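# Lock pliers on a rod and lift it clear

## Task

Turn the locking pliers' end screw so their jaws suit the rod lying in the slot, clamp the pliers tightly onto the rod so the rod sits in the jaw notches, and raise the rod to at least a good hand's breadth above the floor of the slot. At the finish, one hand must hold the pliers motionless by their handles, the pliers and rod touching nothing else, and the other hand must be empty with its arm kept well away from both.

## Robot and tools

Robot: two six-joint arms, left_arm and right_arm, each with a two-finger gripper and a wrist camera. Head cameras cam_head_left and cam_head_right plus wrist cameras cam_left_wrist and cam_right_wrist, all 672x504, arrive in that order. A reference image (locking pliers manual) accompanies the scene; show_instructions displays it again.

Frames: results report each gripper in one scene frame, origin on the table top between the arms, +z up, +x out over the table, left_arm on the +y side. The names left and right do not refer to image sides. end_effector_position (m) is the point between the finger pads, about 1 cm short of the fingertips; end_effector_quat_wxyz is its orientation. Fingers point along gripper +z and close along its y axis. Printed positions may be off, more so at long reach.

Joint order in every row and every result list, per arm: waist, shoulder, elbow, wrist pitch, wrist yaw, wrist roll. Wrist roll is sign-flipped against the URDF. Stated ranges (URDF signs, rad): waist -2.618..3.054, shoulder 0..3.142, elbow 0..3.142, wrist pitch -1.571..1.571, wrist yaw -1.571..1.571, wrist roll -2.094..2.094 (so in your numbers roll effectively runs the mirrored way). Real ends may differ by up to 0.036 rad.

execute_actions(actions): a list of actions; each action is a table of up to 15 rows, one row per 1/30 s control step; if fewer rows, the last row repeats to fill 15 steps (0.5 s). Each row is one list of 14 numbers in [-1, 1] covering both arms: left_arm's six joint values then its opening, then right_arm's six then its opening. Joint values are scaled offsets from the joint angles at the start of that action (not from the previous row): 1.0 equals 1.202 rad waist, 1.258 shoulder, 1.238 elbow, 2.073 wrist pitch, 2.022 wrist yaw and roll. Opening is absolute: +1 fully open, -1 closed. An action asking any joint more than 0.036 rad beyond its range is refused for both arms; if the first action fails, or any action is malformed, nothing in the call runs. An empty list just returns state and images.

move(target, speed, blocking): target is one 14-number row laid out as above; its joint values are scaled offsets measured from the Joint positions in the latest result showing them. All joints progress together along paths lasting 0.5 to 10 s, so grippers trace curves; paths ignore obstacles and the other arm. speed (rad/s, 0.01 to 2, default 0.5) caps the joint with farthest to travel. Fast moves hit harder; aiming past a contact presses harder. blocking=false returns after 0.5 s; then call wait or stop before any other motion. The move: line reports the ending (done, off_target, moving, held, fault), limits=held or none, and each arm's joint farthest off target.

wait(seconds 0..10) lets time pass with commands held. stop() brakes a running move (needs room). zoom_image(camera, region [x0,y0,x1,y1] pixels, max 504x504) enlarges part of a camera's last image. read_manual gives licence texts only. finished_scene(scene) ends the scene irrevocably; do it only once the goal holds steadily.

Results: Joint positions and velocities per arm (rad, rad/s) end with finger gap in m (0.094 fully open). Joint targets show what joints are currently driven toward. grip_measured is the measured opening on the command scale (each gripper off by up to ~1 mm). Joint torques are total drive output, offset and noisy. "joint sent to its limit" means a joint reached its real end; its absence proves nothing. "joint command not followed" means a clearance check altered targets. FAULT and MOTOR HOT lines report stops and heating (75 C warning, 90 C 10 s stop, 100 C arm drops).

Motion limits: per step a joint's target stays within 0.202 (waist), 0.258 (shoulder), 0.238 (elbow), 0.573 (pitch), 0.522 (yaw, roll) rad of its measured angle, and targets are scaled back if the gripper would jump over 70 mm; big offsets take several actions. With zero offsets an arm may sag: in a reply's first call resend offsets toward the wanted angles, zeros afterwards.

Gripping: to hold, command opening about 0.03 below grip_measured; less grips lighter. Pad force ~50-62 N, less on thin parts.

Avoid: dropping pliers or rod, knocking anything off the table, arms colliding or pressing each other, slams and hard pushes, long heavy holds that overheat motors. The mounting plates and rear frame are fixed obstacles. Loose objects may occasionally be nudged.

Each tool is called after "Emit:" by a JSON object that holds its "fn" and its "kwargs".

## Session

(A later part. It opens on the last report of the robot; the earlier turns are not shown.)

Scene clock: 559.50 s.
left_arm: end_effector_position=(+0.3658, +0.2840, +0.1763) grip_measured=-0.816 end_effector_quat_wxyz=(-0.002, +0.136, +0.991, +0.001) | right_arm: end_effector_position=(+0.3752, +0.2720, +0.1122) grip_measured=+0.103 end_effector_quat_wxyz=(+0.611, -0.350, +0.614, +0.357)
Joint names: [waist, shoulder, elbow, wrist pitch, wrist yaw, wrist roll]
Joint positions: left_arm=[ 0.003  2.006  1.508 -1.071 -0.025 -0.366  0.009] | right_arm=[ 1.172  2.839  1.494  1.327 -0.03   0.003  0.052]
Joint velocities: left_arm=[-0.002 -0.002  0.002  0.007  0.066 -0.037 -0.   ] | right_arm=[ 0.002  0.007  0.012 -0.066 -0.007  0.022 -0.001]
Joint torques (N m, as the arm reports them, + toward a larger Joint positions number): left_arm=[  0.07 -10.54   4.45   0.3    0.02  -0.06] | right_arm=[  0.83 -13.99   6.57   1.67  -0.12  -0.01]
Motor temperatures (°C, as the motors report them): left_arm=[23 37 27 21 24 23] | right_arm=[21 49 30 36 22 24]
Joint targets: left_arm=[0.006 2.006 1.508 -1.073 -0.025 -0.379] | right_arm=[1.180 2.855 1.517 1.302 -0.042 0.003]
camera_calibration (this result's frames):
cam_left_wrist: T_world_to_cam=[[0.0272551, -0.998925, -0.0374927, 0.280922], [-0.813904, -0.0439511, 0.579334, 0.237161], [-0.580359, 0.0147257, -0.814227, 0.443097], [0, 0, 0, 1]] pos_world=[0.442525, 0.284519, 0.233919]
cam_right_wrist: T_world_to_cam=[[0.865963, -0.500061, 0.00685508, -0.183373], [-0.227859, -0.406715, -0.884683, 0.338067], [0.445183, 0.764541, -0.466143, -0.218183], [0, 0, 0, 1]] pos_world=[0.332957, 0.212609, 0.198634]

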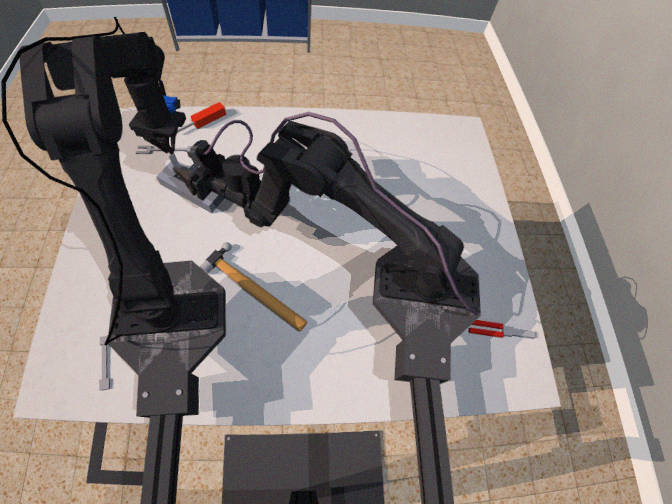

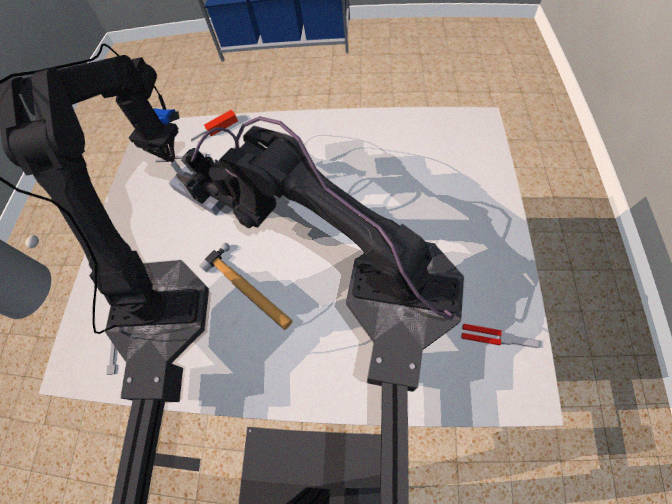

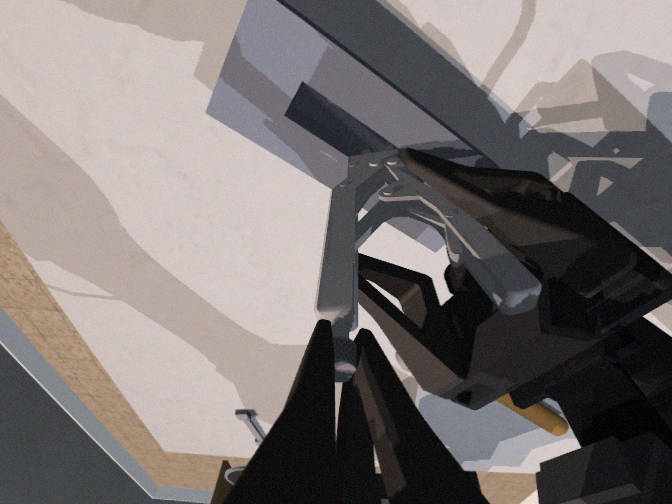

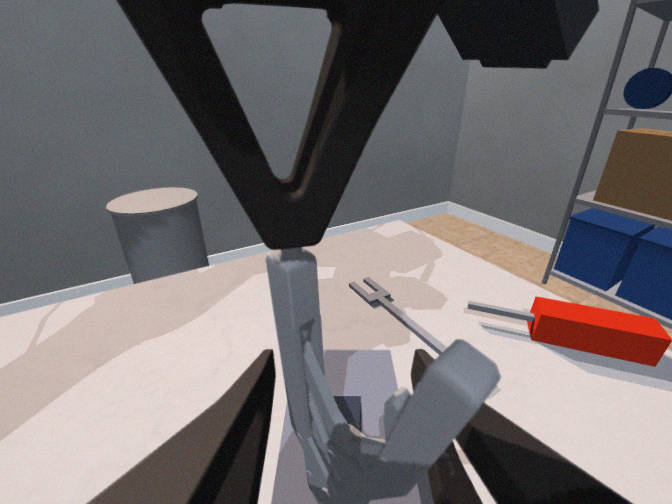

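Emit:
{"fn": "zoom_image", "kwargs": {"camera": "cam_left_wrist", "region": [260, 60, 560, 340]}}

Emit:
{"fn": "zoom_image", "kwargs": {"camera": "cam_right_wrist", "region": [230, 230, 520, 504]}}

Region (260, 60, 560, 340) of cam_left_wrist's 672x504 image, scaled by 1.680, with more detail than that image has; it fills the top 470 rows of this view, and the rest is white.

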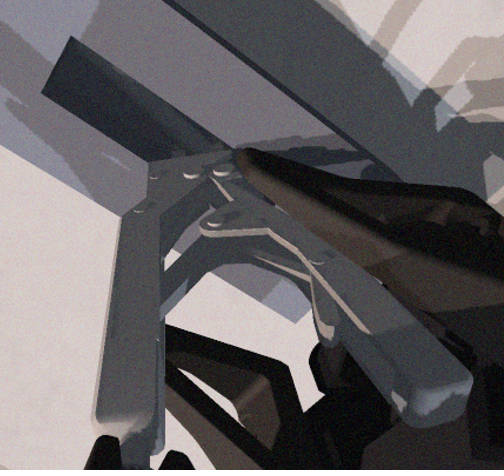

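Region (230, 230, 520, 504) of cam_right_wrist's 672x504 image, scaled by 1.738, with more detail than that image has.

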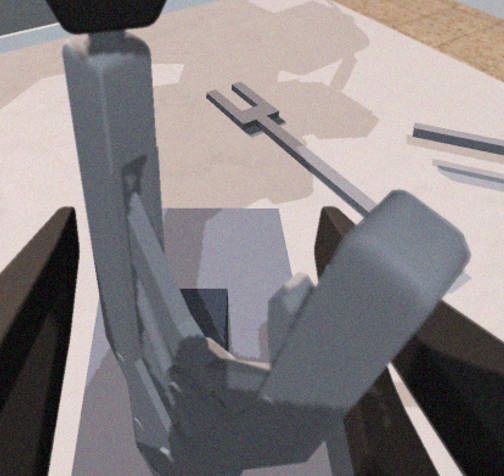

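Emit:
{"fn": "execute_actions", "kwargs": {"actions": [[[0.003,0,0,-0.001,0.0,0.0,-0.83, 0.0066,0.0127,0.0186,-0.012,-0.004,0,0.18],[0.003,0,0,-0.001,0.0,0.0,-0.83, 0.0066,0.0127,0.0186,-0.012,-0.002,0,0.28],[0.003,0,0,-0.001,0.0,0.01,-0.83, 0.0066,0.0127,0.0186,-0.012,0,0,0.38],[0.003,0,0,-0.001,0.0,0.03,-0.83, 0.0066,0.0127,0.0186,-0.012,0,0,0.47],[0.003,0,0,-0.001,0.0,0.06,-0.83, 0.0066,0.0127,0.0186,-0.012,0,0,0.55],[0.003,0,0,-0.001,0.0,0.09,-0.83, 0.0066,0.0127,0.0186,-0.012,0,0,0.55],[0.003,0,0,-0.001,0.0,0.125,-0.83, 0.0066,0.0127,0.0186,-0.012,0,0,0.55],[0.003,0,0,-0.001,0.0,0.16,-0.83, 0.0066,0.0127,0.0186,-0.012,0,0,0.55],[0.003,0,0,-0.001,0.0,0.195,-0.83, 0.0066,0.0127,0.0186,-0.012,0,0,0.55],[0.003,0,0,-0.001,0.0,0.23,-0.83, 0.0066,0.0127,0.0186,-0.012,0,0,0.55],[0.003,0,0,-0.001,0.0,0.265,-0.83, 0.0066,0.0127,0.0186,-0.012,0,0,0.55],[0.003,0,0,-0.001,0.0,0.30,-0.83, 0.0066,0.0127,0.0186,-0.012,0,0,0.55],[0.003,0,0,-0.001,0.0,0.33,-0.83, 0.0066,0.0127,0.0186,-0.012,0,0,0.55],[0.003,0,0,-0.001,0.0,0.355,-0.83, 0.0066,0.0127,0.0186,-0.012,0,0,0.55],[0.003,0,0,-0.001,0.0,0.37,-0.83, 0.0066,0.0127,0.0186,-0.012,0,0,0.55]]]}}

Emit:
{"fn": "wait", "kwargs": {"seconds": 0.6}}

Scene clock: 582.50 s.
left_arm: end_effector_position=(+0.3659, +0.2839, +0.1763) grip_measured=-0.816 end_effector_quat_wxyz=(-0.001, -0.123, +0.992, +0.001) | right_arm: end_effector_position=(+0.3750, +0.2721, +0.1122) grip_measured=+0.547 end_effector_quat_wxyz=(+0.611, -0.350, +0.614, +0.357)
Joint names: [waist, shoulder, elbow, wrist pitch, wrist yaw, wrist roll]
Joint positions: left_arm=[ 0.003  2.006  1.508 -1.07  -0.025  0.154  0.009] | right_arm=[ 1.172  2.839  1.494  1.327 -0.031  0.003  0.073]
Joint velocities: left_arm=[-0.012 -0.007  0.002  0.022 -0.037  1.399 -0.001] | right_arm=[-0.007 -0.002 -0.002  0.022 -0.022  0.022  0.   ]
Joint torques (N m, as the arm reports them, + toward a larger Joint positions number): left_arm=[  0.04 -10.55   4.5    0.29   0.02   0.05] | right_arm=[  0.89 -13.99   6.52   1.67  -0.01   0.  ]
Motor temperatures (°C, as the motors report them): left_arm=[23 37 27 21 24 23] | right_arm=[21 49 30 36 22 24]
Joint targets: left_arm=[0.006 2.006 1.508 -1.073 -0.025 0.382] | right_arm=[1.180 2.855 1.517 1.302 -0.031 0.003]
camera_calibration (this result's frames):
cam_left_wrist: T_world_to_cam=[[0.520011, -0.853302, -0.0382698, 0.0593393], [-0.685261, -0.443514, 0.577679, 0.303913], [-0.509907, -0.274175, -0.815367, 0.499609], [0, 0, 0, 1]] pos_world=[0.432157, 0.322404, 0.234071]
cam_right_wrist: T_world_to_cam=[[0.866535, -0.49907, 0.00685611, -0.183653], [-0.227386, -0.406964, -0.88469, 0.337962], [0.444312, 0.765055, -0.46613, -0.217996], [0, 0, 0, 1]] pos_world=[0.332847, 0.212662, 0.198636]

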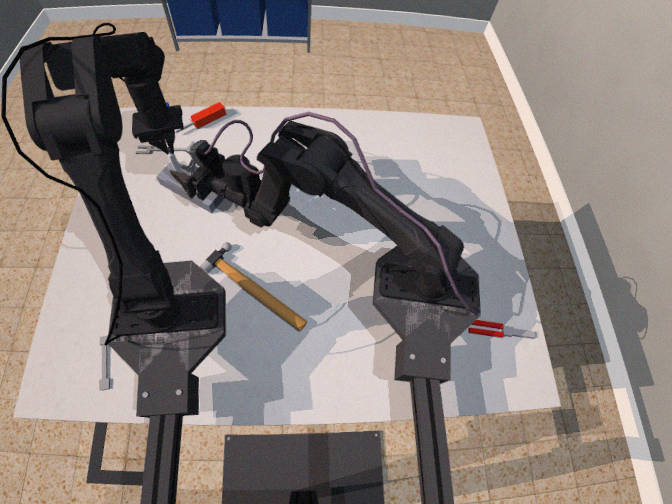

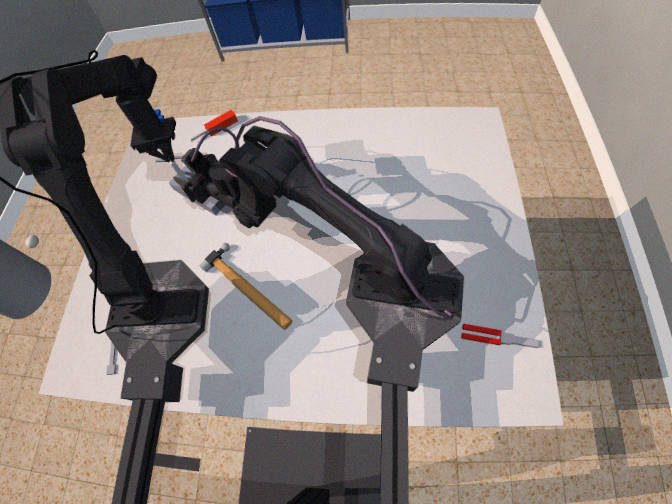

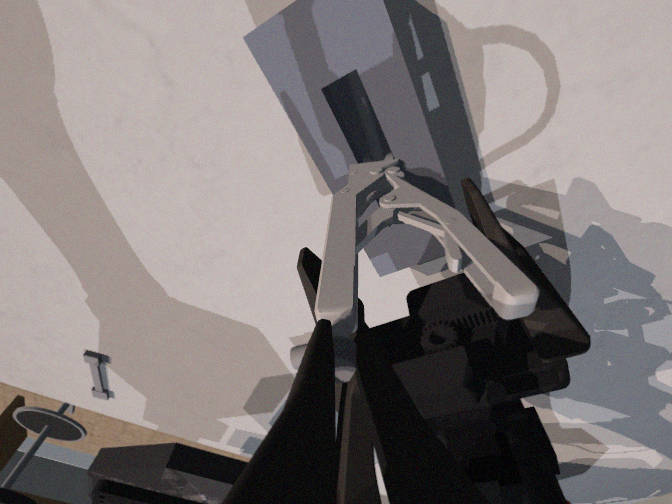

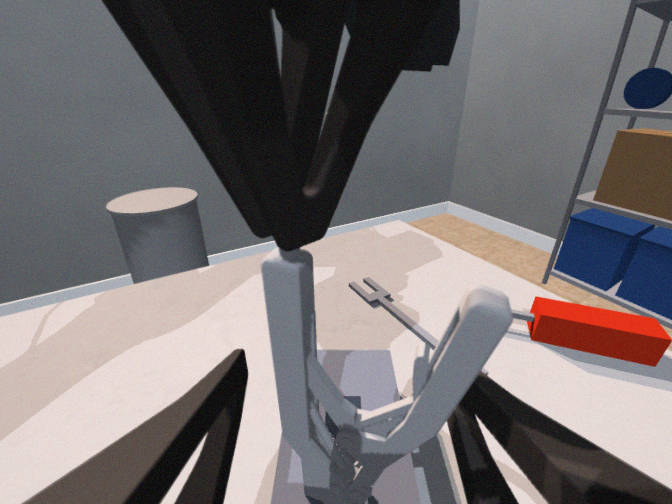

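Scene clock: 583.10 s.
left_arm: end_effector_position=(+0.3655, +0.2839, +0.1763) grip_measured=-0.816 end_effector_quat_wxyz=(-0.002, -0.230, +0.973, +0.002) | right_arm: end_effector_position=(+0.3755, +0.2718, +0.1122) grip_measured=+0.548 end_effector_quat_wxyz=(+0.611, -0.349, +0.614, +0.356)
Joint names: [waist, shoulder, elbow, wrist pitch, wrist yaw, wrist roll]
Joint positions: left_arm=[ 0.003  2.006  1.508 -1.072 -0.025  0.372  0.009] | right_arm=[ 1.172  2.839  1.494  1.327 -0.028  0.003  0.073]
Joint velocities: left_arm=[-0.002 -0.002 -0.012  0.022 -0.037 -0.037 -0.001] | right_arm=[ 0.007 -0.027 -0.002  0.051 -0.022  0.066 -0.   ]
Joint torques (N m, as the arm reports them, + toward a larger Joint positions number): left_arm=[  0.08 -10.53   4.45   0.3    0.01   0.1 ] | right_arm=[  0.89 -14.02   6.53   1.67  -0.03   0.  ]
Motor temperatures (°C, as the motors report them): left_arm=[23 37 27 21 24 23] | right_arm=[21 49 30 36 22 24]
Joint targets: left_arm=[0.006 2.006 1.508 -1.073 -0.025 0.382] | right_arm=[1.180 2.855 1.517 1.302 -0.030 0.003]
wait: 0.60 s; no rest
camera_calibration (this result's frames):
cam_left_wrist: T_world_to_cam=[[0.692058, -0.720765, -0.0394208, -0.0408103], [-0.572621, -0.581425, 0.57797, 0.301567], [-0.439501, -0.377415, -0.815105, 0.502937], [0, 0, 0, 1]] pos_world=[0.421968, 0.33574, 0.234041]
cam_right_wrist: T_world_to_cam=[[0.864816, -0.502041, 0.00685307, -0.182811], [-0.228804, -0.406214, -0.884669, 0.338276], [0.446924, 0.763508, -0.46617, -0.218556], [0, 0, 0, 1]] pos_world=[0.333175, 0.212503, 0.198631]

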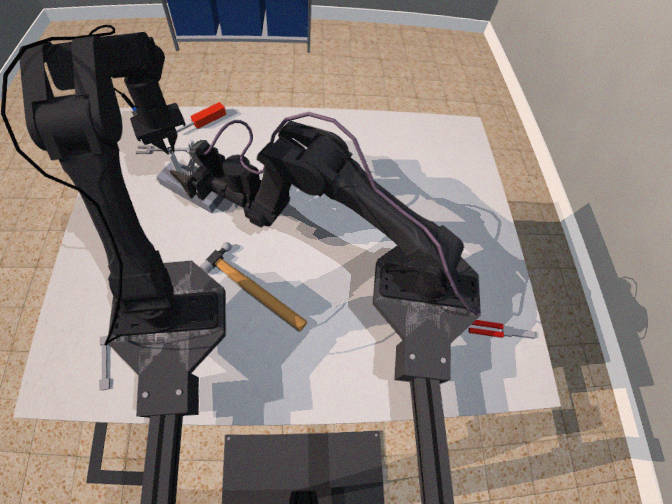

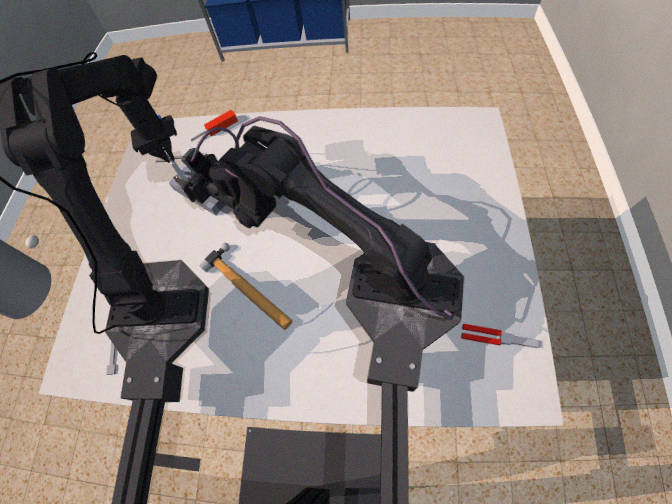

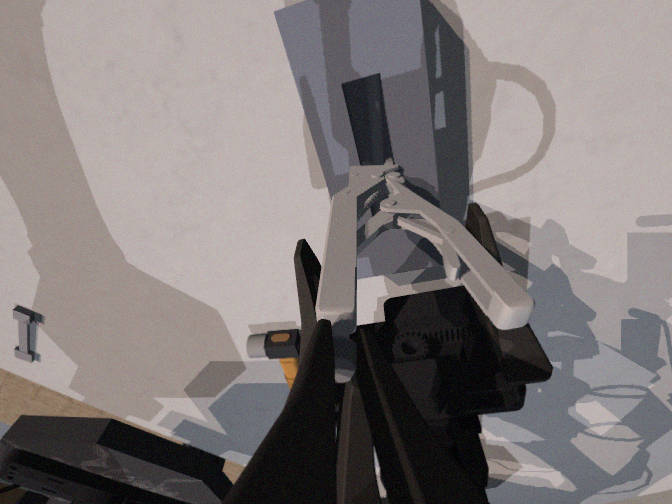

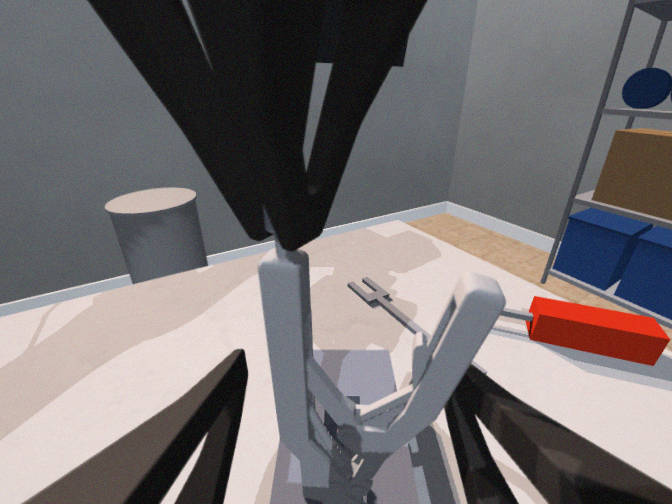

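Emit:
{"fn": "execute_actions", "kwargs": {"actions": [[[0.003,0,0,-0.001,0.0,0.005,-0.83, 0.0066,0.0127,0.0186,-0.012,0.003,0,0.62],[0.003,0,0,-0.001,0.0,0.005,-0.83, 0.0066,0.0127,0.0186,-0.012,0.006,0,0.68],[0.003,0,0,-0.001,0.0,0.01,-0.83, 0.0066,0.0127,0.0186,-0.012,0.009,0,0.68],[0.003,0,0,-0.001,0.0,0.03,-0.83, 0.0066,0.0127,0.0186,-0.012,0.012,0,0.68],[0.003,0,0,-0.001,0.0,0.05,-0.83, 0.0066,0.0127,0.0186,-0.012,0.012,0,0.68],[0.003,0,0,-0.001,0.0,0.07,-0.83, 0.0066,0.0127,0.0186,-0.012,0.012,0,0.68],[0.003,0,0,-0.001,0.0,0.09,-0.83, 0.0066,0.0127,0.0186,-0.012,0.012,0,0.68]]]}}

Scene clock: 597.10 s.
left_arm: end_effector_position=(+0.3654, +0.2839, +0.1763) grip_measured=-0.816 end_effector_quat_wxyz=(-0.002, -0.307, +0.952, +0.002) | right_arm: end_effector_position=(+0.3777, +0.2705, +0.1122) grip_measured=+0.677 end_effector_quat_wxyz=(+0.614, -0.345, +0.617, +0.352)
Joint names: [waist, shoulder, elbow, wrist pitch, wrist yaw, wrist roll]
Joint positions: left_arm=[ 0.003  2.006  1.508 -1.072 -0.025  0.532  0.009] | right_arm=[ 1.172  2.839  1.494  1.327 -0.014  0.003  0.079]
Joint velocities: left_arm=[-0.002 -0.002 -0.012  0.037 -0.037  0.168  0.001] | right_arm=[-0.012  0.002 -0.007 -0.007 -0.037  0.037 -0.001]
Joint torques (N m, as the arm reports them, + toward a larger Joint positions number): left_arm=[  0.08 -10.53   4.45   0.28   0.02   0.05] | right_arm=[  0.87 -13.96   6.53   1.67   0.11  -0.01]
Motor temperatures (°C, as the motors report them): left_arm=[23 37 27 21 24 23] | right_arm=[21 49 30 36 22 24]
Joint targets: left_arm=[0.006 2.006 1.508 -1.074 -0.025 0.554] | right_arm=[1.180 2.855 1.517 1.302 -0.004 0.003]
camera_calibration (this result's frames):
cam_left_wrist: T_world_to_cam=[[0.797942, -0.601411, -0.0399152, -0.113244], [-0.472742, -0.665558, 0.577536, 0.288968], [-0.373902, -0.441971, -0.815389, 0.497297], [0, 0, 0, 1]] pos_world=[0.41291, 0.344009, 0.234081]
cam_right_wrist: T_world_to_cam=[[0.857646, -0.514195, 0.00684217, -0.179329], [-0.234606, -0.403078, -0.884584, 0.339557], [0.457607, 0.757054, -0.466332, -0.220834], [0, 0, 0, 1]] pos_world=[0.334518, 0.211841, 0.198612]

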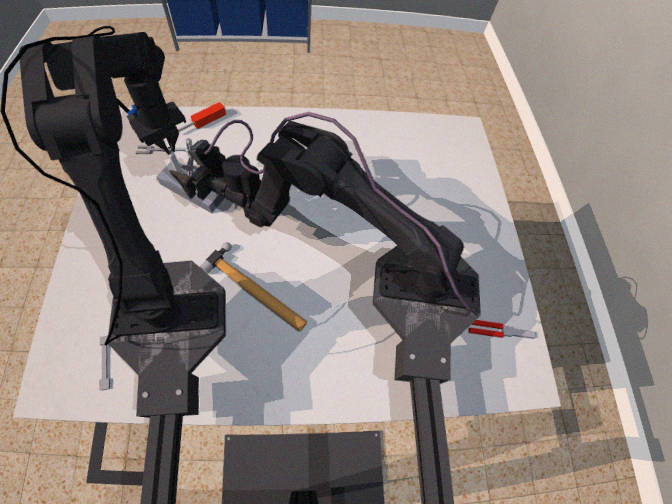

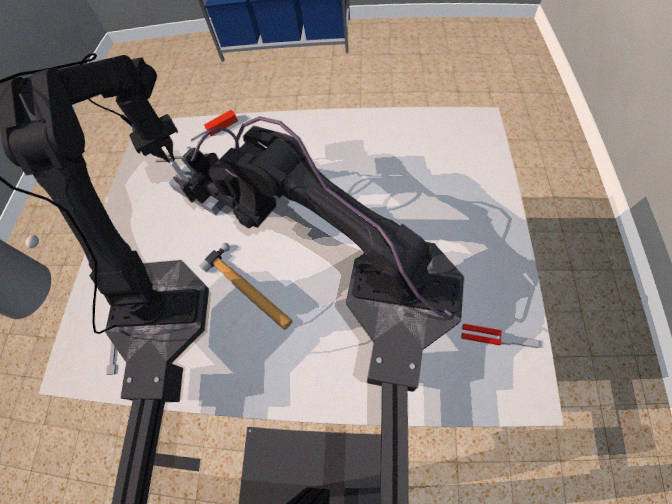

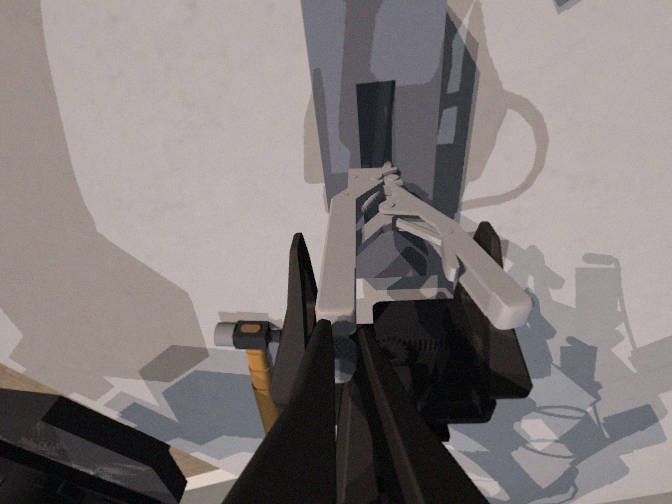

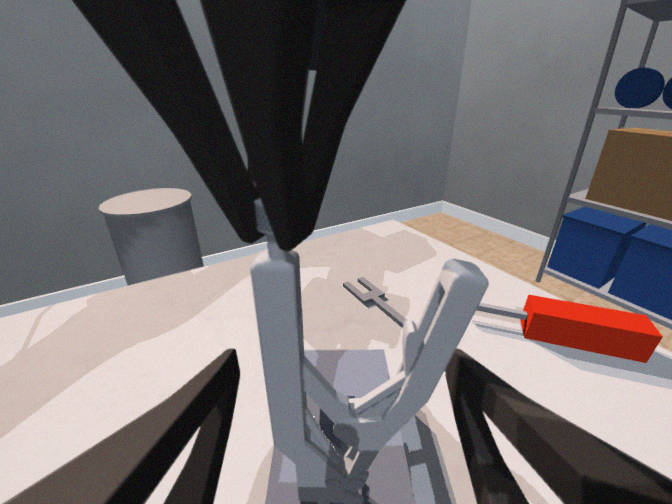

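Emit:
{"fn": "zoom_image", "kwargs": {"camera": "cam_left_wrist", "region": [310, 70, 450, 210]}}

Emit:
{"fn": "zoom_image", "kwargs": {"camera": "cam_right_wrist", "region": [220, 230, 500, 504]}}

Region (310, 70, 450, 210) of cam_left_wrist's 672x504 image, scaled by 3.600, with more detail than that image has.

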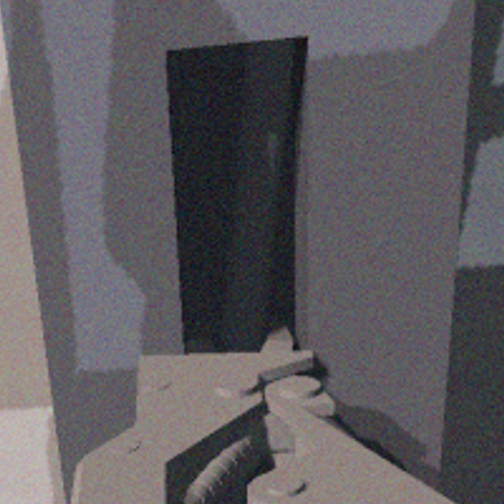

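Region (220, 230, 500, 504) of cam_right_wrist's 672x504 image, scaled by 1.800, with more detail than that image has; it fills the top 493 rows of this view, and the rest is white.

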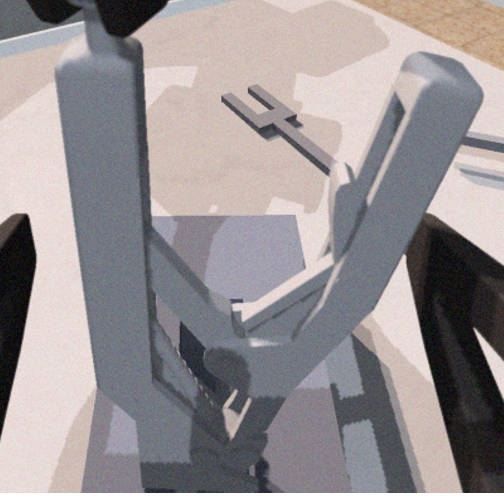

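Emit:
{"fn": "execute_actions", "kwargs": {"actions": [[[0.003,0,0,-0.001,0.0,0.02,-0.83, 0.0066,0.0127,0.0186,-0.012,0.003,0,0.63],[0.003,0,0,-0.001,0.0,0.025,-0.83, 0.0066,0.0127,0.0186,-0.012,0.003,0,0.58],[0.003,0,0,-0.001,0.0,0.03,-0.83, 0.0066,0.0127,0.0186,-0.012,0.003,0,0.53],[0.003,0,0,-0.001,0.0,0.03,-0.83, 0.0066,0.0127,0.0186,-0.012,0.003,0,0.49],[0.003,0,0,-0.001,0.0,0.03,-0.83, 0.0066,0.0127,0.0186,-0.012,0.003,0,0.45],[0.003,0,0,-0.001,0.0,0.03,-0.83, 0.0066,0.0127,0.0186,-0.012,0.002,0,0.415],[0.003,0,0,-0.001,0.0,0.03,-0.83, 0.0066,0.0127,0.0186,-0.012,0.001,0,0.38],[0.003,0,0,-0.001,0.0,0.03,-0.83, 0.0066,0.0127,0.0186,-0.012,0.0,0,0.35],[0.003,0,0,-0.001,0.0,0.03,-0.83, 0.0066,0.0127,0.0186,-0.012,-0.001,0,0.32],[0.003,0,0,-0.001,0.0,0.03,-0.83, 0.0066,0.0127,0.0186,-0.012,-0.002,0,0.29],[0.003,0,0,-0.001,0.0,0.03,-0.83, 0.0066,0.0127,0.0186,-0.012,-0.003,0,0.26],[0.003,0,0,-0.001,0.0,0.03,-0.83, 0.0066,0.0127,0.0186,-0.012,-0.004,0,0.235],[0.003,0,0,-0.001,0.0,0.03,-0.83, 0.0066,0.0127,0.0186,-0.012,-0.005,0,0.21],[0.003,0,0,-0.001,0.0,0.03,-0.83, 0.0066,0.0127,0.0186,-0.012,-0.006,0,0.185],[0.003,0,0,-0.001,0.0,0.03,-0.83, 0.0066,0.0127,0.0186,-0.012,-0.006,0,0.165]]]}}

Scene clock: 619.57 s.
left_arm: end_effector_position=(+0.3648, +0.2831, +0.1757) grip_measured=-0.816 end_effector_quat_wxyz=(-0.004, -0.333, +0.943, +0.000) | right_arm: end_effector_position=(+0.3777, +0.2705, +0.1122) grip_measured=+0.182 end_effector_quat_wxyz=(+0.614, -0.346, +0.616, +0.351)
Joint names: [waist, shoulder, elbow, wrist pitch, wrist yaw, wrist roll]
Joint positions: left_arm=[ 0.003  2.008  1.508 -1.075 -0.021  0.586  0.009] | right_arm=[ 1.172  2.839  1.494  1.327 -0.014  0.005  0.056]
Joint velocities: left_arm=[-0.022 -0.002  0.002 -0.007  0.022  0.007 -0.   ] | right_arm=[-0.002  0.002 -0.022  0.022 -0.022  0.081 -0.02 ]
Joint torques (N m, as the arm reports them, + toward a larger Joint positions number): left_arm=[  0.16 -10.69   4.47   0.31  -0.04   0.09] | right_arm=[  0.82 -14.05   6.54   1.66  -0.09  -0.11]
Motor temperatures (°C, as the motors report them): left_arm=[23 37 27 21 24 23] | right_arm=[21 49 30 36 22 24]
Joint targets: left_arm=[0.006 2.006 1.508 -1.074 -0.025 0.593] | right_arm=[1.180 2.855 1.517 1.302 -0.026 0.002]
camera_calibration (this result's frames):
cam_left_wrist: T_world_to_cam=[[0.829379, -0.557215, -0.0405143, -0.137104], [-0.433861, -0.688067, 0.58166, 0.27995], [-0.351986, -0.464839, -0.812422, 0.494254], [0, 0, 0, 1]] pos_world=[0.409141, 0.345976, 0.233153]
cam_right_wrist: T_world_to_cam=[[0.857626, -0.514186, 0.0095124, -0.179623], [-0.232581, -0.404293, -0.884564, 0.339119], [0.458676, 0.756413, -0.466322, -0.221065], [0, 0, 0, 1]] pos_world=[0.33432, 0.21196, 0.198593]

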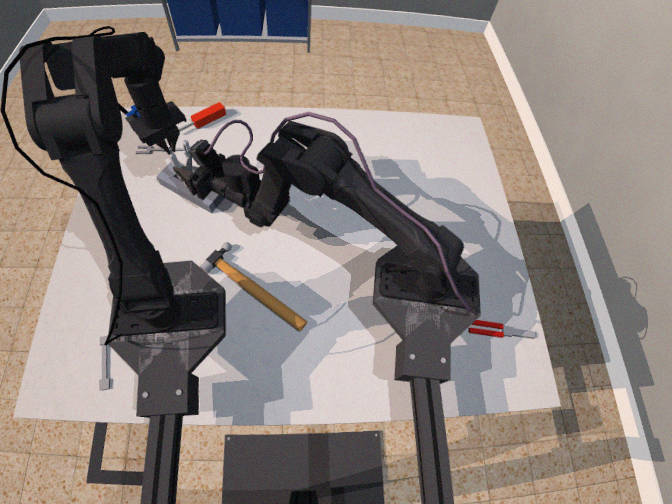

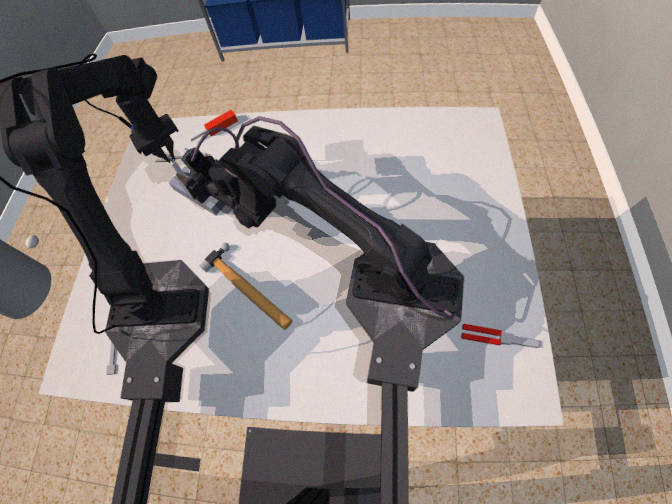

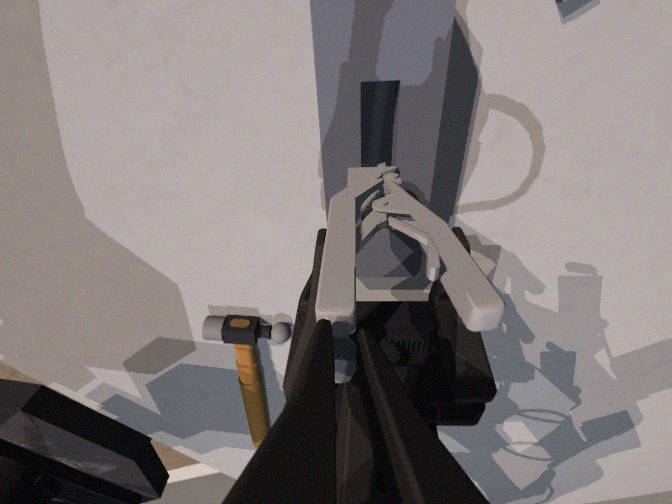

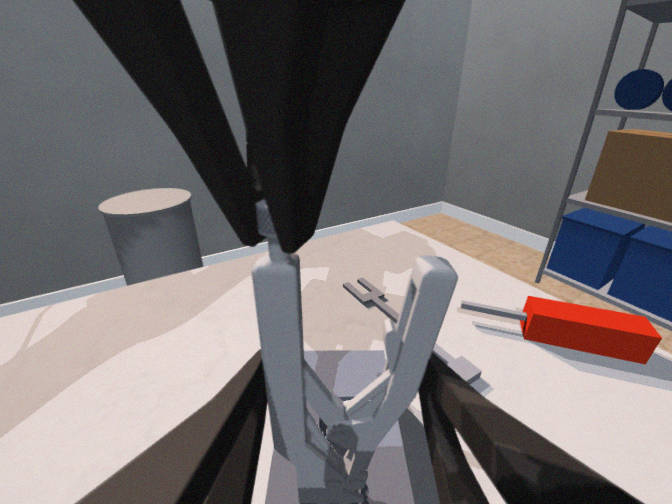

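Emit:
{"fn": "execute_actions", "kwargs": {"actions": []}}

Emit:
{"fn": "zoom_image", "kwargs": {"camera": "cam_left_wrist", "region": [310, 70, 450, 210]}}

Scene clock: 626.33 s.
left_arm: end_effector_position=(+0.3650, +0.2831, +0.1757) grip_measured=-0.816 end_effector_quat_wxyz=(-0.004, -0.334, +0.943, +0.000) | right_arm: end_effector_position=(+0.3775, +0.2707, +0.1123) grip_measured=+0.172 end_effector_quat_wxyz=(+0.614, -0.347, +0.616, +0.351)
Joint names: [waist, shoulder, elbow, wrist pitch, wrist yaw, wrist roll]
Joint positions: left_arm=[ 0.003  2.008  1.508 -1.074 -0.021  0.587  0.009] | right_arm=[ 1.172  2.839  1.494  1.327 -0.015  0.007  0.055]
Joint velocities: left_arm=[-0.002 -0.007 -0.022  0.037  0.037 -0.066 -0.001] | right_arm=[ 0.002 -0.002 -0.007 -0.037 -0.007  0.022  0.001]
Joint torques (N m, as the arm reports them, + toward a larger Joint positions number): left_arm=[  0.08 -10.69   4.46   0.3   -0.02   0.07] | right_arm=[  0.84 -13.97   6.53   1.67  -0.12  -0.04]
Motor temperatures (°C, as the motors report them): left_arm=[23 37 27 21 24 23] | right_arm=[21 50 30 36 22 24]
Joint targets: left_arm=[0.006 2.006 1.508 -1.074 -0.025 0.592] | right_arm=[1.180 2.855 1.517 1.302 -0.026 0.003]
camera_calibration (this result's frames):
cam_left_wrist: T_world_to_cam=[[0.829847, -0.556578, -0.0396876, -0.13779], [-0.433784, -0.68823, 0.581524, 0.280043], [-0.350978, -0.46536, -0.81256, 0.494102], [0, 0, 0, 1]] pos_world=[0.409242, 0.345978, 0.233168]
cam_right_wrist: T_world_to_cam=[[0.858391, -0.512877, 0.0110453, -0.180168], [-0.23062, -0.405037, -0.884737, 0.338689], [0.458235, 0.756903, -0.46596, -0.221025], [0, 0, 0, 1]] pos_world=[0.334045, 0.212072, 0.198652]

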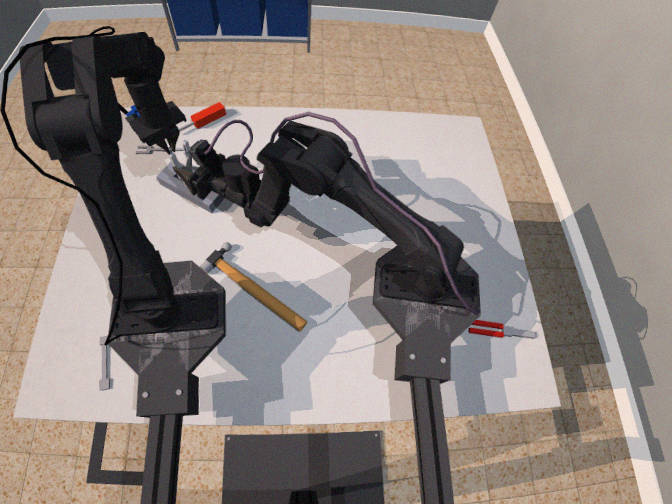

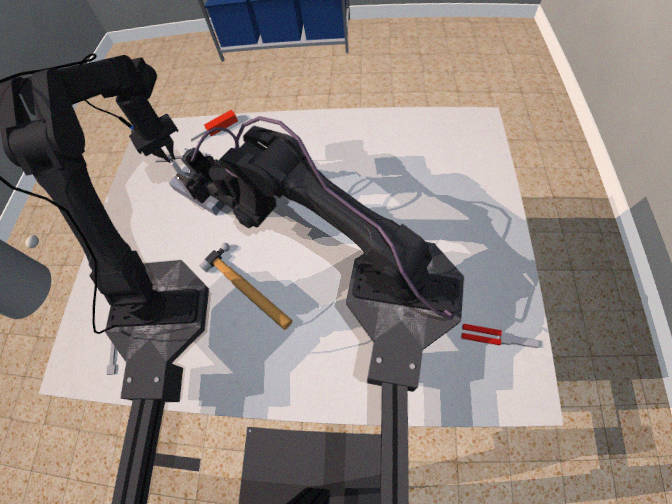

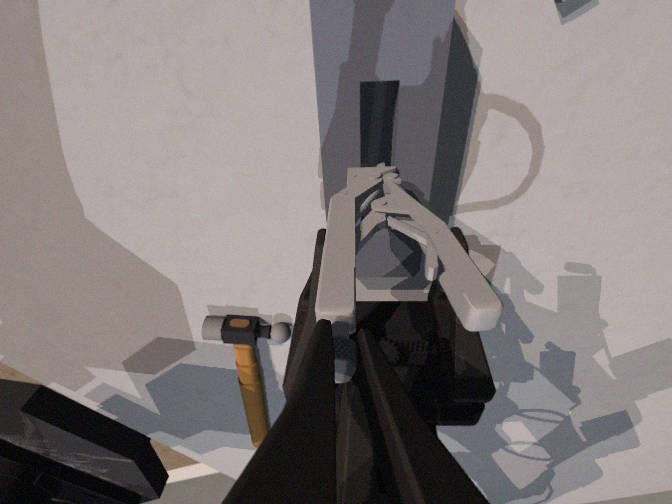

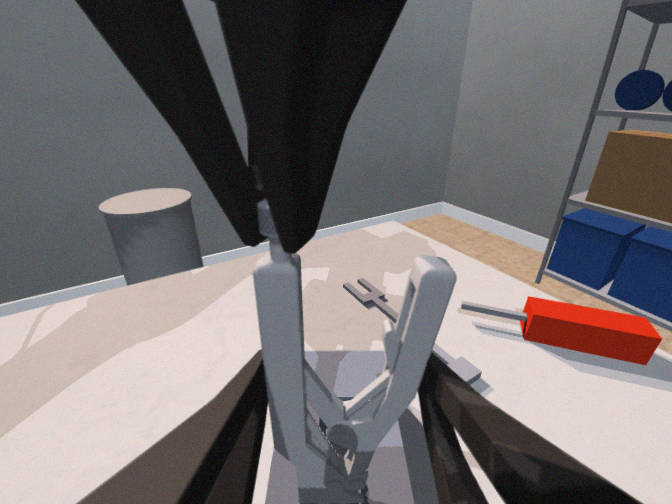

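Region (310, 70, 450, 210) of cam_left_wrist's 672x504 image, scaled by 3.600, with more detail than that image has.

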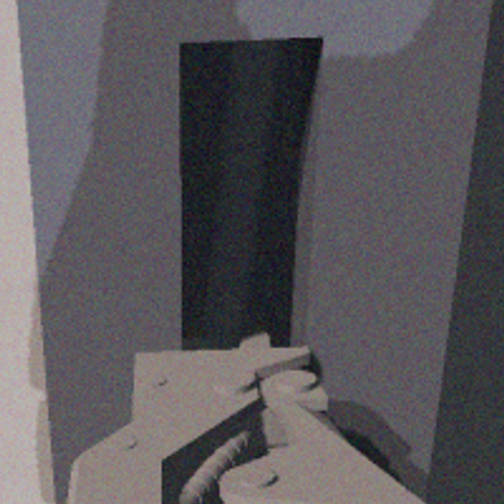

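Emit:
{"fn": "execute_actions", "kwargs": {"actions": [[[0.003,0.003,0,0,-0.001,0.0,-0.83, 0.0066,0.0127,0.0186,-0.012,-0.003,-0.002,0.185],[0.003,0.006,0,0,-0.001,0.0,-0.83, 0.0066,0.0127,0.0186,-0.012,-0.002,-0.002,0.205],[0.003,0.009,0,0,-0.001,0.0,-0.83, 0.0066,0.0127,0.0186,-0.012,-0.001,-0.002,0.22],[0.003,0.012,0,0,-0.001,0.0,-0.83, 0.0066,0.0127,0.0186,-0.012,-0.001,-0.002,0.22],[0.003,0.015,0,0,-0.001,0.0,-0.83, 0.0066,0.0127,0.0186,-0.012,-0.001,-0.002,0.22],[0.003,0.018,0,0,-0.001,0.0,-0.83, 0.0066,0.0127,0.0186,-0.012,-0.001,-0.002,0.22],[0.003,0.018,0,0,-0.001,0.0,-0.83, 0.0066,0.0127,0.0186,-0.012,-0.001,-0.002,0.22],[0.003,0.018,0,0,-0.001,0.0,-0.83, 0.0066,0.0127,0.0186,-0.012,-0.002,-0.002,0.21],[0.003,0.018,0,0,-0.001,0.0,-0.83, 0.0066,0.0127,0.0186,-0.012,-0.003,-0.002,0.20],[0.003,0.018,0,0,-0.001,0.0,-0.83, 0.0066,0.0127,0.0186,-0.012,-0.004,-0.002,0.19],[0.003,0.018,0,0,-0.001,0.0,-0.83, 0.0066,0.0127,0.0186,-0.012,-0.005,-0.002,0.18],[0.003,0.018,0,0,-0.001,0.0,-0.83, 0.0066,0.0127,0.0186,-0.012,-0.006,-0.002,0.17],[0.003,0.018,0,0,-0.001,0.0,-0.83, 0.0066,0.0127,0.0186,-0.012,-0.007,-0.002,0.16]]]}}

Scene clock: 644.50 s.
left_arm: end_effector_position=(+0.3642, +0.2832, +0.1751) grip_measured=-0.816 end_effector_quat_wxyz=(-0.006, -0.334, +0.943, +0.001) | right_arm: end_effector_position=(+0.3772, +0.2708, +0.1123) grip_measured=+0.168 end_effector_quat_wxyz=(+0.614, -0.348, +0.615, +0.351)
Joint names: [waist, shoulder, elbow, wrist pitch, wrist yaw, wrist roll]
Joint positions: left_arm=[ 0.003  2.009  1.508 -1.077 -0.022  0.587  0.009] | right_arm=[ 1.172  2.839  1.494  1.327 -0.017  0.009  0.055]
Joint velocities: left_arm=[-0.002 -0.022  0.007 -0.037  0.007 -0.022  0.001] | right_arm=[ 0.002  0.002  0.002 -0.051 -0.007  0.007 -0.   ]
Joint torques (N m, as the arm reports them, + toward a larger Joint positions number): left_arm=[ 0.07 -8.7   4.57  0.32  0.01  0.02] | right_arm=[  0.85 -14.03   6.55   1.66  -0.14  -0.07]
Motor temperatures (°C, as the motors report them): left_arm=[23 37 27 21 24 23] | right_arm=[21 50 30 36 22 24]
Joint targets: left_arm=[0.006 2.030 1.508 -1.074 -0.023 0.587] | right_arm=[1.180 2.855 1.517 1.302 -0.030 0.002]
camera_calibration (this result's frames):
cam_left_wrist: T_world_to_cam=[[0.829589, -0.556642, -0.0439536, -0.136212], [-0.431146, -0.688597, 0.58305, 0.279028], [-0.354816, -0.464741, -0.811246, 0.494316], [0, 0, 0, 1]] pos_world=[0.408693, 0.346046, 0.232338]
cam_right_wrist: T_world_to_cam=[[0.859346, -0.51123, 0.0129546, -0.18085], [-0.228385, -0.406321, -0.884728, 0.3382], [0.457563, 0.757329, -0.465928, -0.220887], [0, 0, 0, 1]] pos_world=[0.333722, 0.212246, 0.19864]

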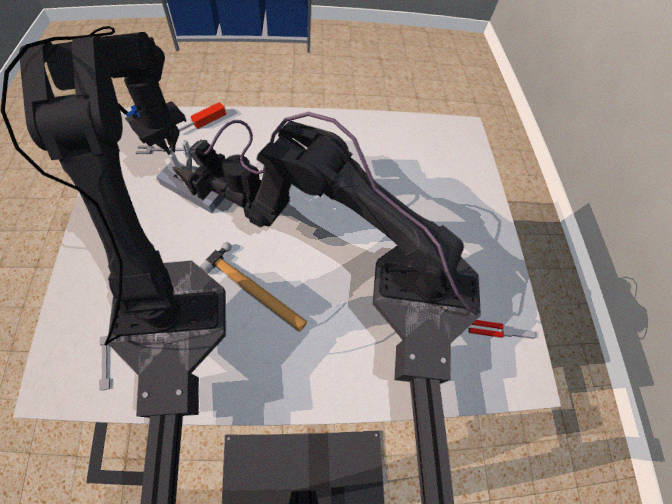

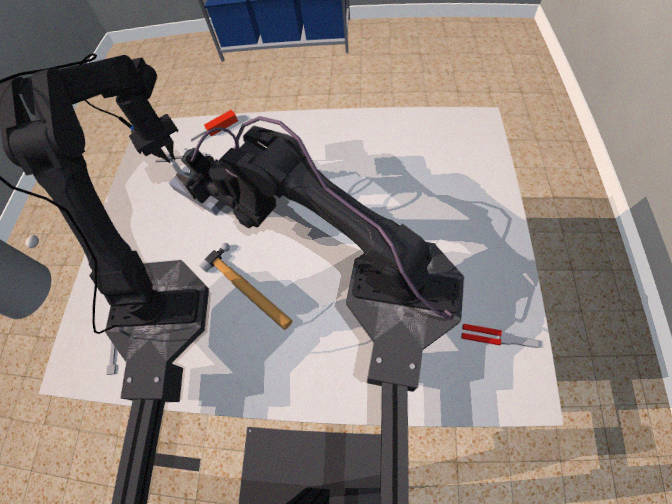

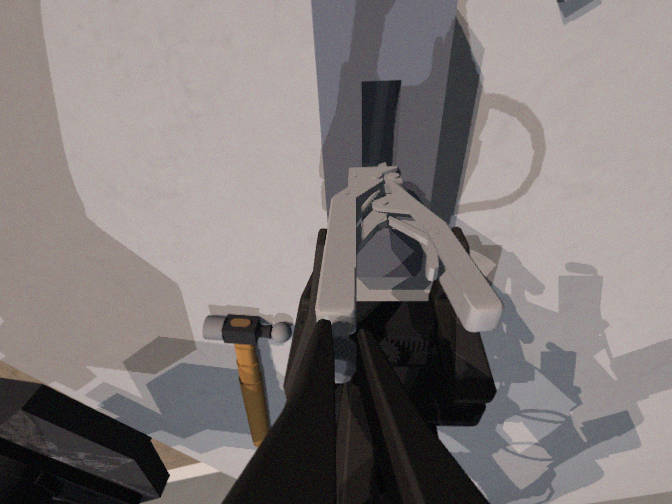

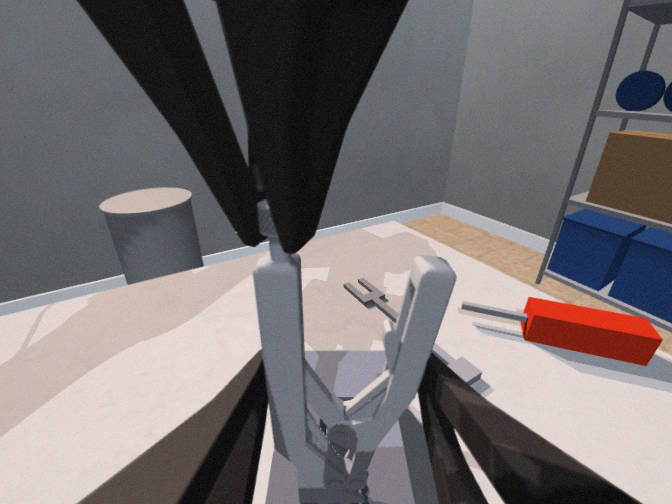

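Emit:
{"fn": "execute_actions", "kwargs": {"actions": [[[0.003,0.015,0,0.001,0,0.0,-0.83, 0.0066,0.0127,0.0186,-0.012,-0.007,-0.003,0.155],[0.003,0.013,0,0.001,0,0.0,-0.83, 0.0066,0.0127,0.0186,-0.012,-0.008,-0.003,0.15],[0.003,0.012,0,0.001,0,0.0,-0.83, 0.0066,0.0127,0.0186,-0.012,-0.009,-0.003,0.144],[0.003,0.012,0,0.001,0,0.0,-0.83, 0.0066,0.0127,0.0186,-0.012,-0.009,-0.003,0.138],[0.003,0.012,0,0.001,0,0.0,-0.83, 0.0066,0.0127,0.0186,-0.012,-0.010,-0.003,0.132],[0.003,0.012,0,0.001,0,0.0,-0.83, 0.0066,0.0127,0.0186,-0.012,-0.010,-0.003,0.126],[0.003,0.012,0,0.001,0,0.0,-0.83, 0.0066,0.0127,0.0186,-0.012,-0.011,-0.003,0.12],[0.003,0.012,0,0.001,0,0.0,-0.83, 0.0066,0.0127,0.0186,-0.012,-0.011,-0.003,0.114],[0.003,0.012,0,0.001,0,0.0,-0.83, 0.0066,0.0127,0.0186,-0.012,-0.012,-0.003,0.108],[0.003,0.012,0,0.001,0,0.0,-0.83, 0.0066,0.0127,0.0186,-0.012,-0.012,-0.003,0.10]]]}}

Emit:
{"fn": "zoom_image", "kwargs": {"camera": "cam_left_wrist", "region": [310, 70, 450, 210]}}

Scene clock: 659.43 s.
left_arm: end_effector_position=(+0.3645, +0.2828, +0.1751) grip_measured=-0.816 end_effector_quat_wxyz=(-0.006, -0.334, +0.943, +0.000) | right_arm: end_effector_position=(+0.3767, +0.2711, +0.1124) grip_measured=+0.114 end_effector_quat_wxyz=(+0.615, -0.351, +0.613, +0.350)
Joint names: [waist, shoulder, elbow, wrist pitch, wrist yaw, wrist roll]
Joint positions: left_arm=[ 0.003  2.009  1.508 -1.075 -0.019  0.587  0.009] | right_arm=[ 1.172  2.839  1.494  1.328 -0.02   0.015  0.052]
Joint velocities: left_arm=[-0.002 -0.012 -0.012 -0.037 -0.022  0.037 -0.   ] | right_arm=[-0.002 -0.002 -0.002  0.051 -0.051 -0.022  0.001]
Joint torques (N m, as the arm reports them, + toward a larger Joint positions number): left_arm=[ 0.07 -9.2   4.45  0.31  0.    0.02] | right_arm=[  0.85 -14.05   6.55   1.65  -0.25  -0.13]
Motor temperatures (°C, as the motors report them): left_arm=[23 36 27 21 24 23] | right_arm=[21 50 30 36 22 24]
Joint targets: left_arm=[0.006 2.025 1.508 -1.075 -0.021 0.587] | right_arm=[1.180 2.855 1.517 1.302 -0.042 0.003]
camera_calibration (this result's frames):
cam_left_wrist: T_world_to_cam=[[0.829676, -0.556691, -0.041623, -0.137115], [-0.431899, -0.687352, 0.583961, 0.278669], [-0.353696, -0.466522, -0.810714, 0.494253], [0, 0, 0, 1]] pos_world=[0.408933, 0.345792, 0.232258]
cam_right_wrist: T_world_to_cam=[[0.860795, -0.508566, 0.0198316, -0.182349], [-0.221722, -0.409789, -0.884823, 0.336737], [0.458117, 0.757254, -0.465505, -0.221071], [0, 0, 0, 1]] pos_world=[0.332904, 0.212662, 0.198659]

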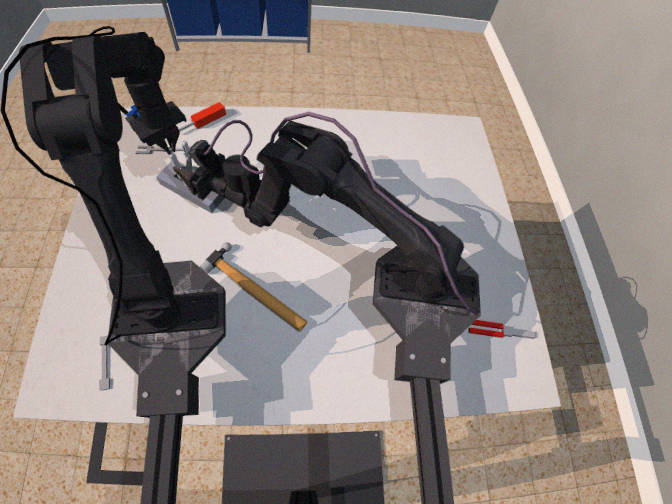

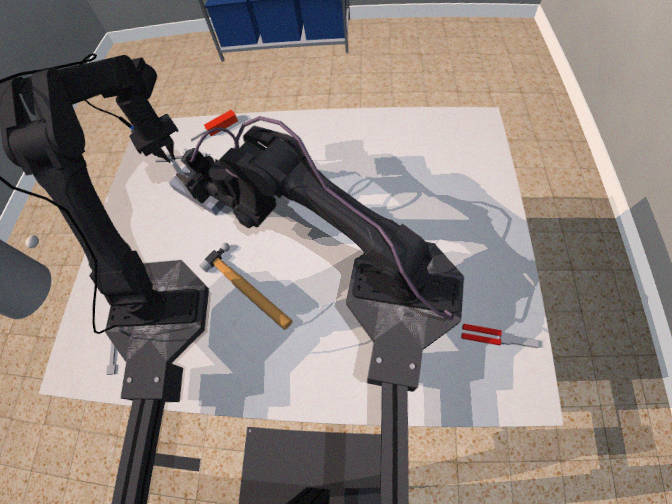

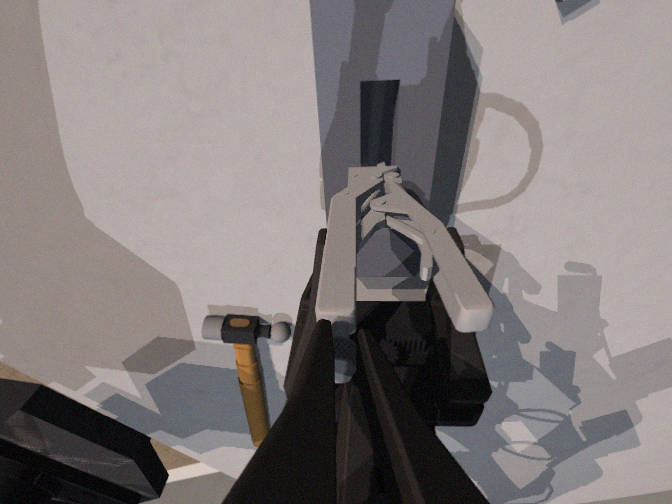

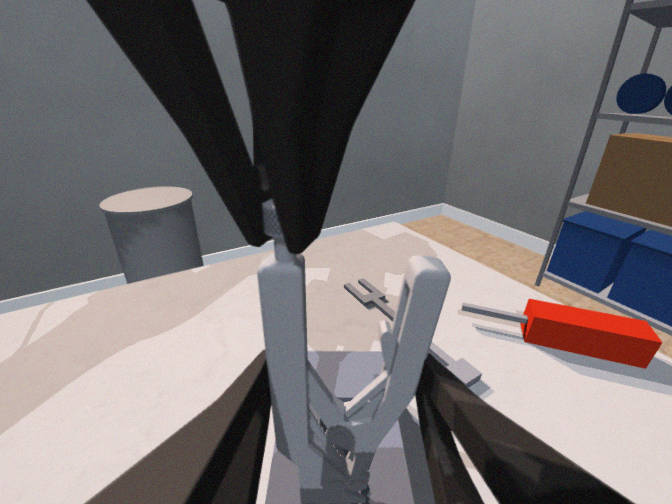

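Region (310, 70, 450, 210) of cam_left_wrist's 672x504 image, scaled by 3.600, with more detail than that image has.

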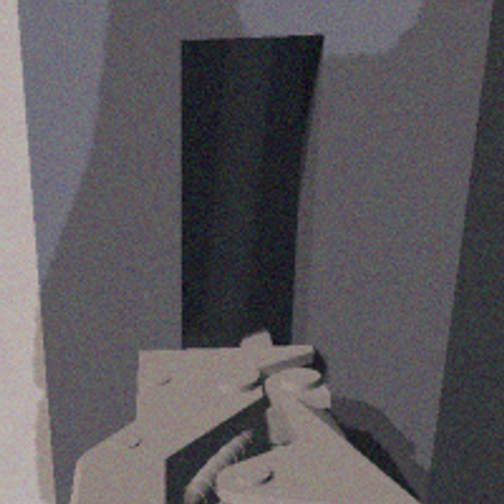

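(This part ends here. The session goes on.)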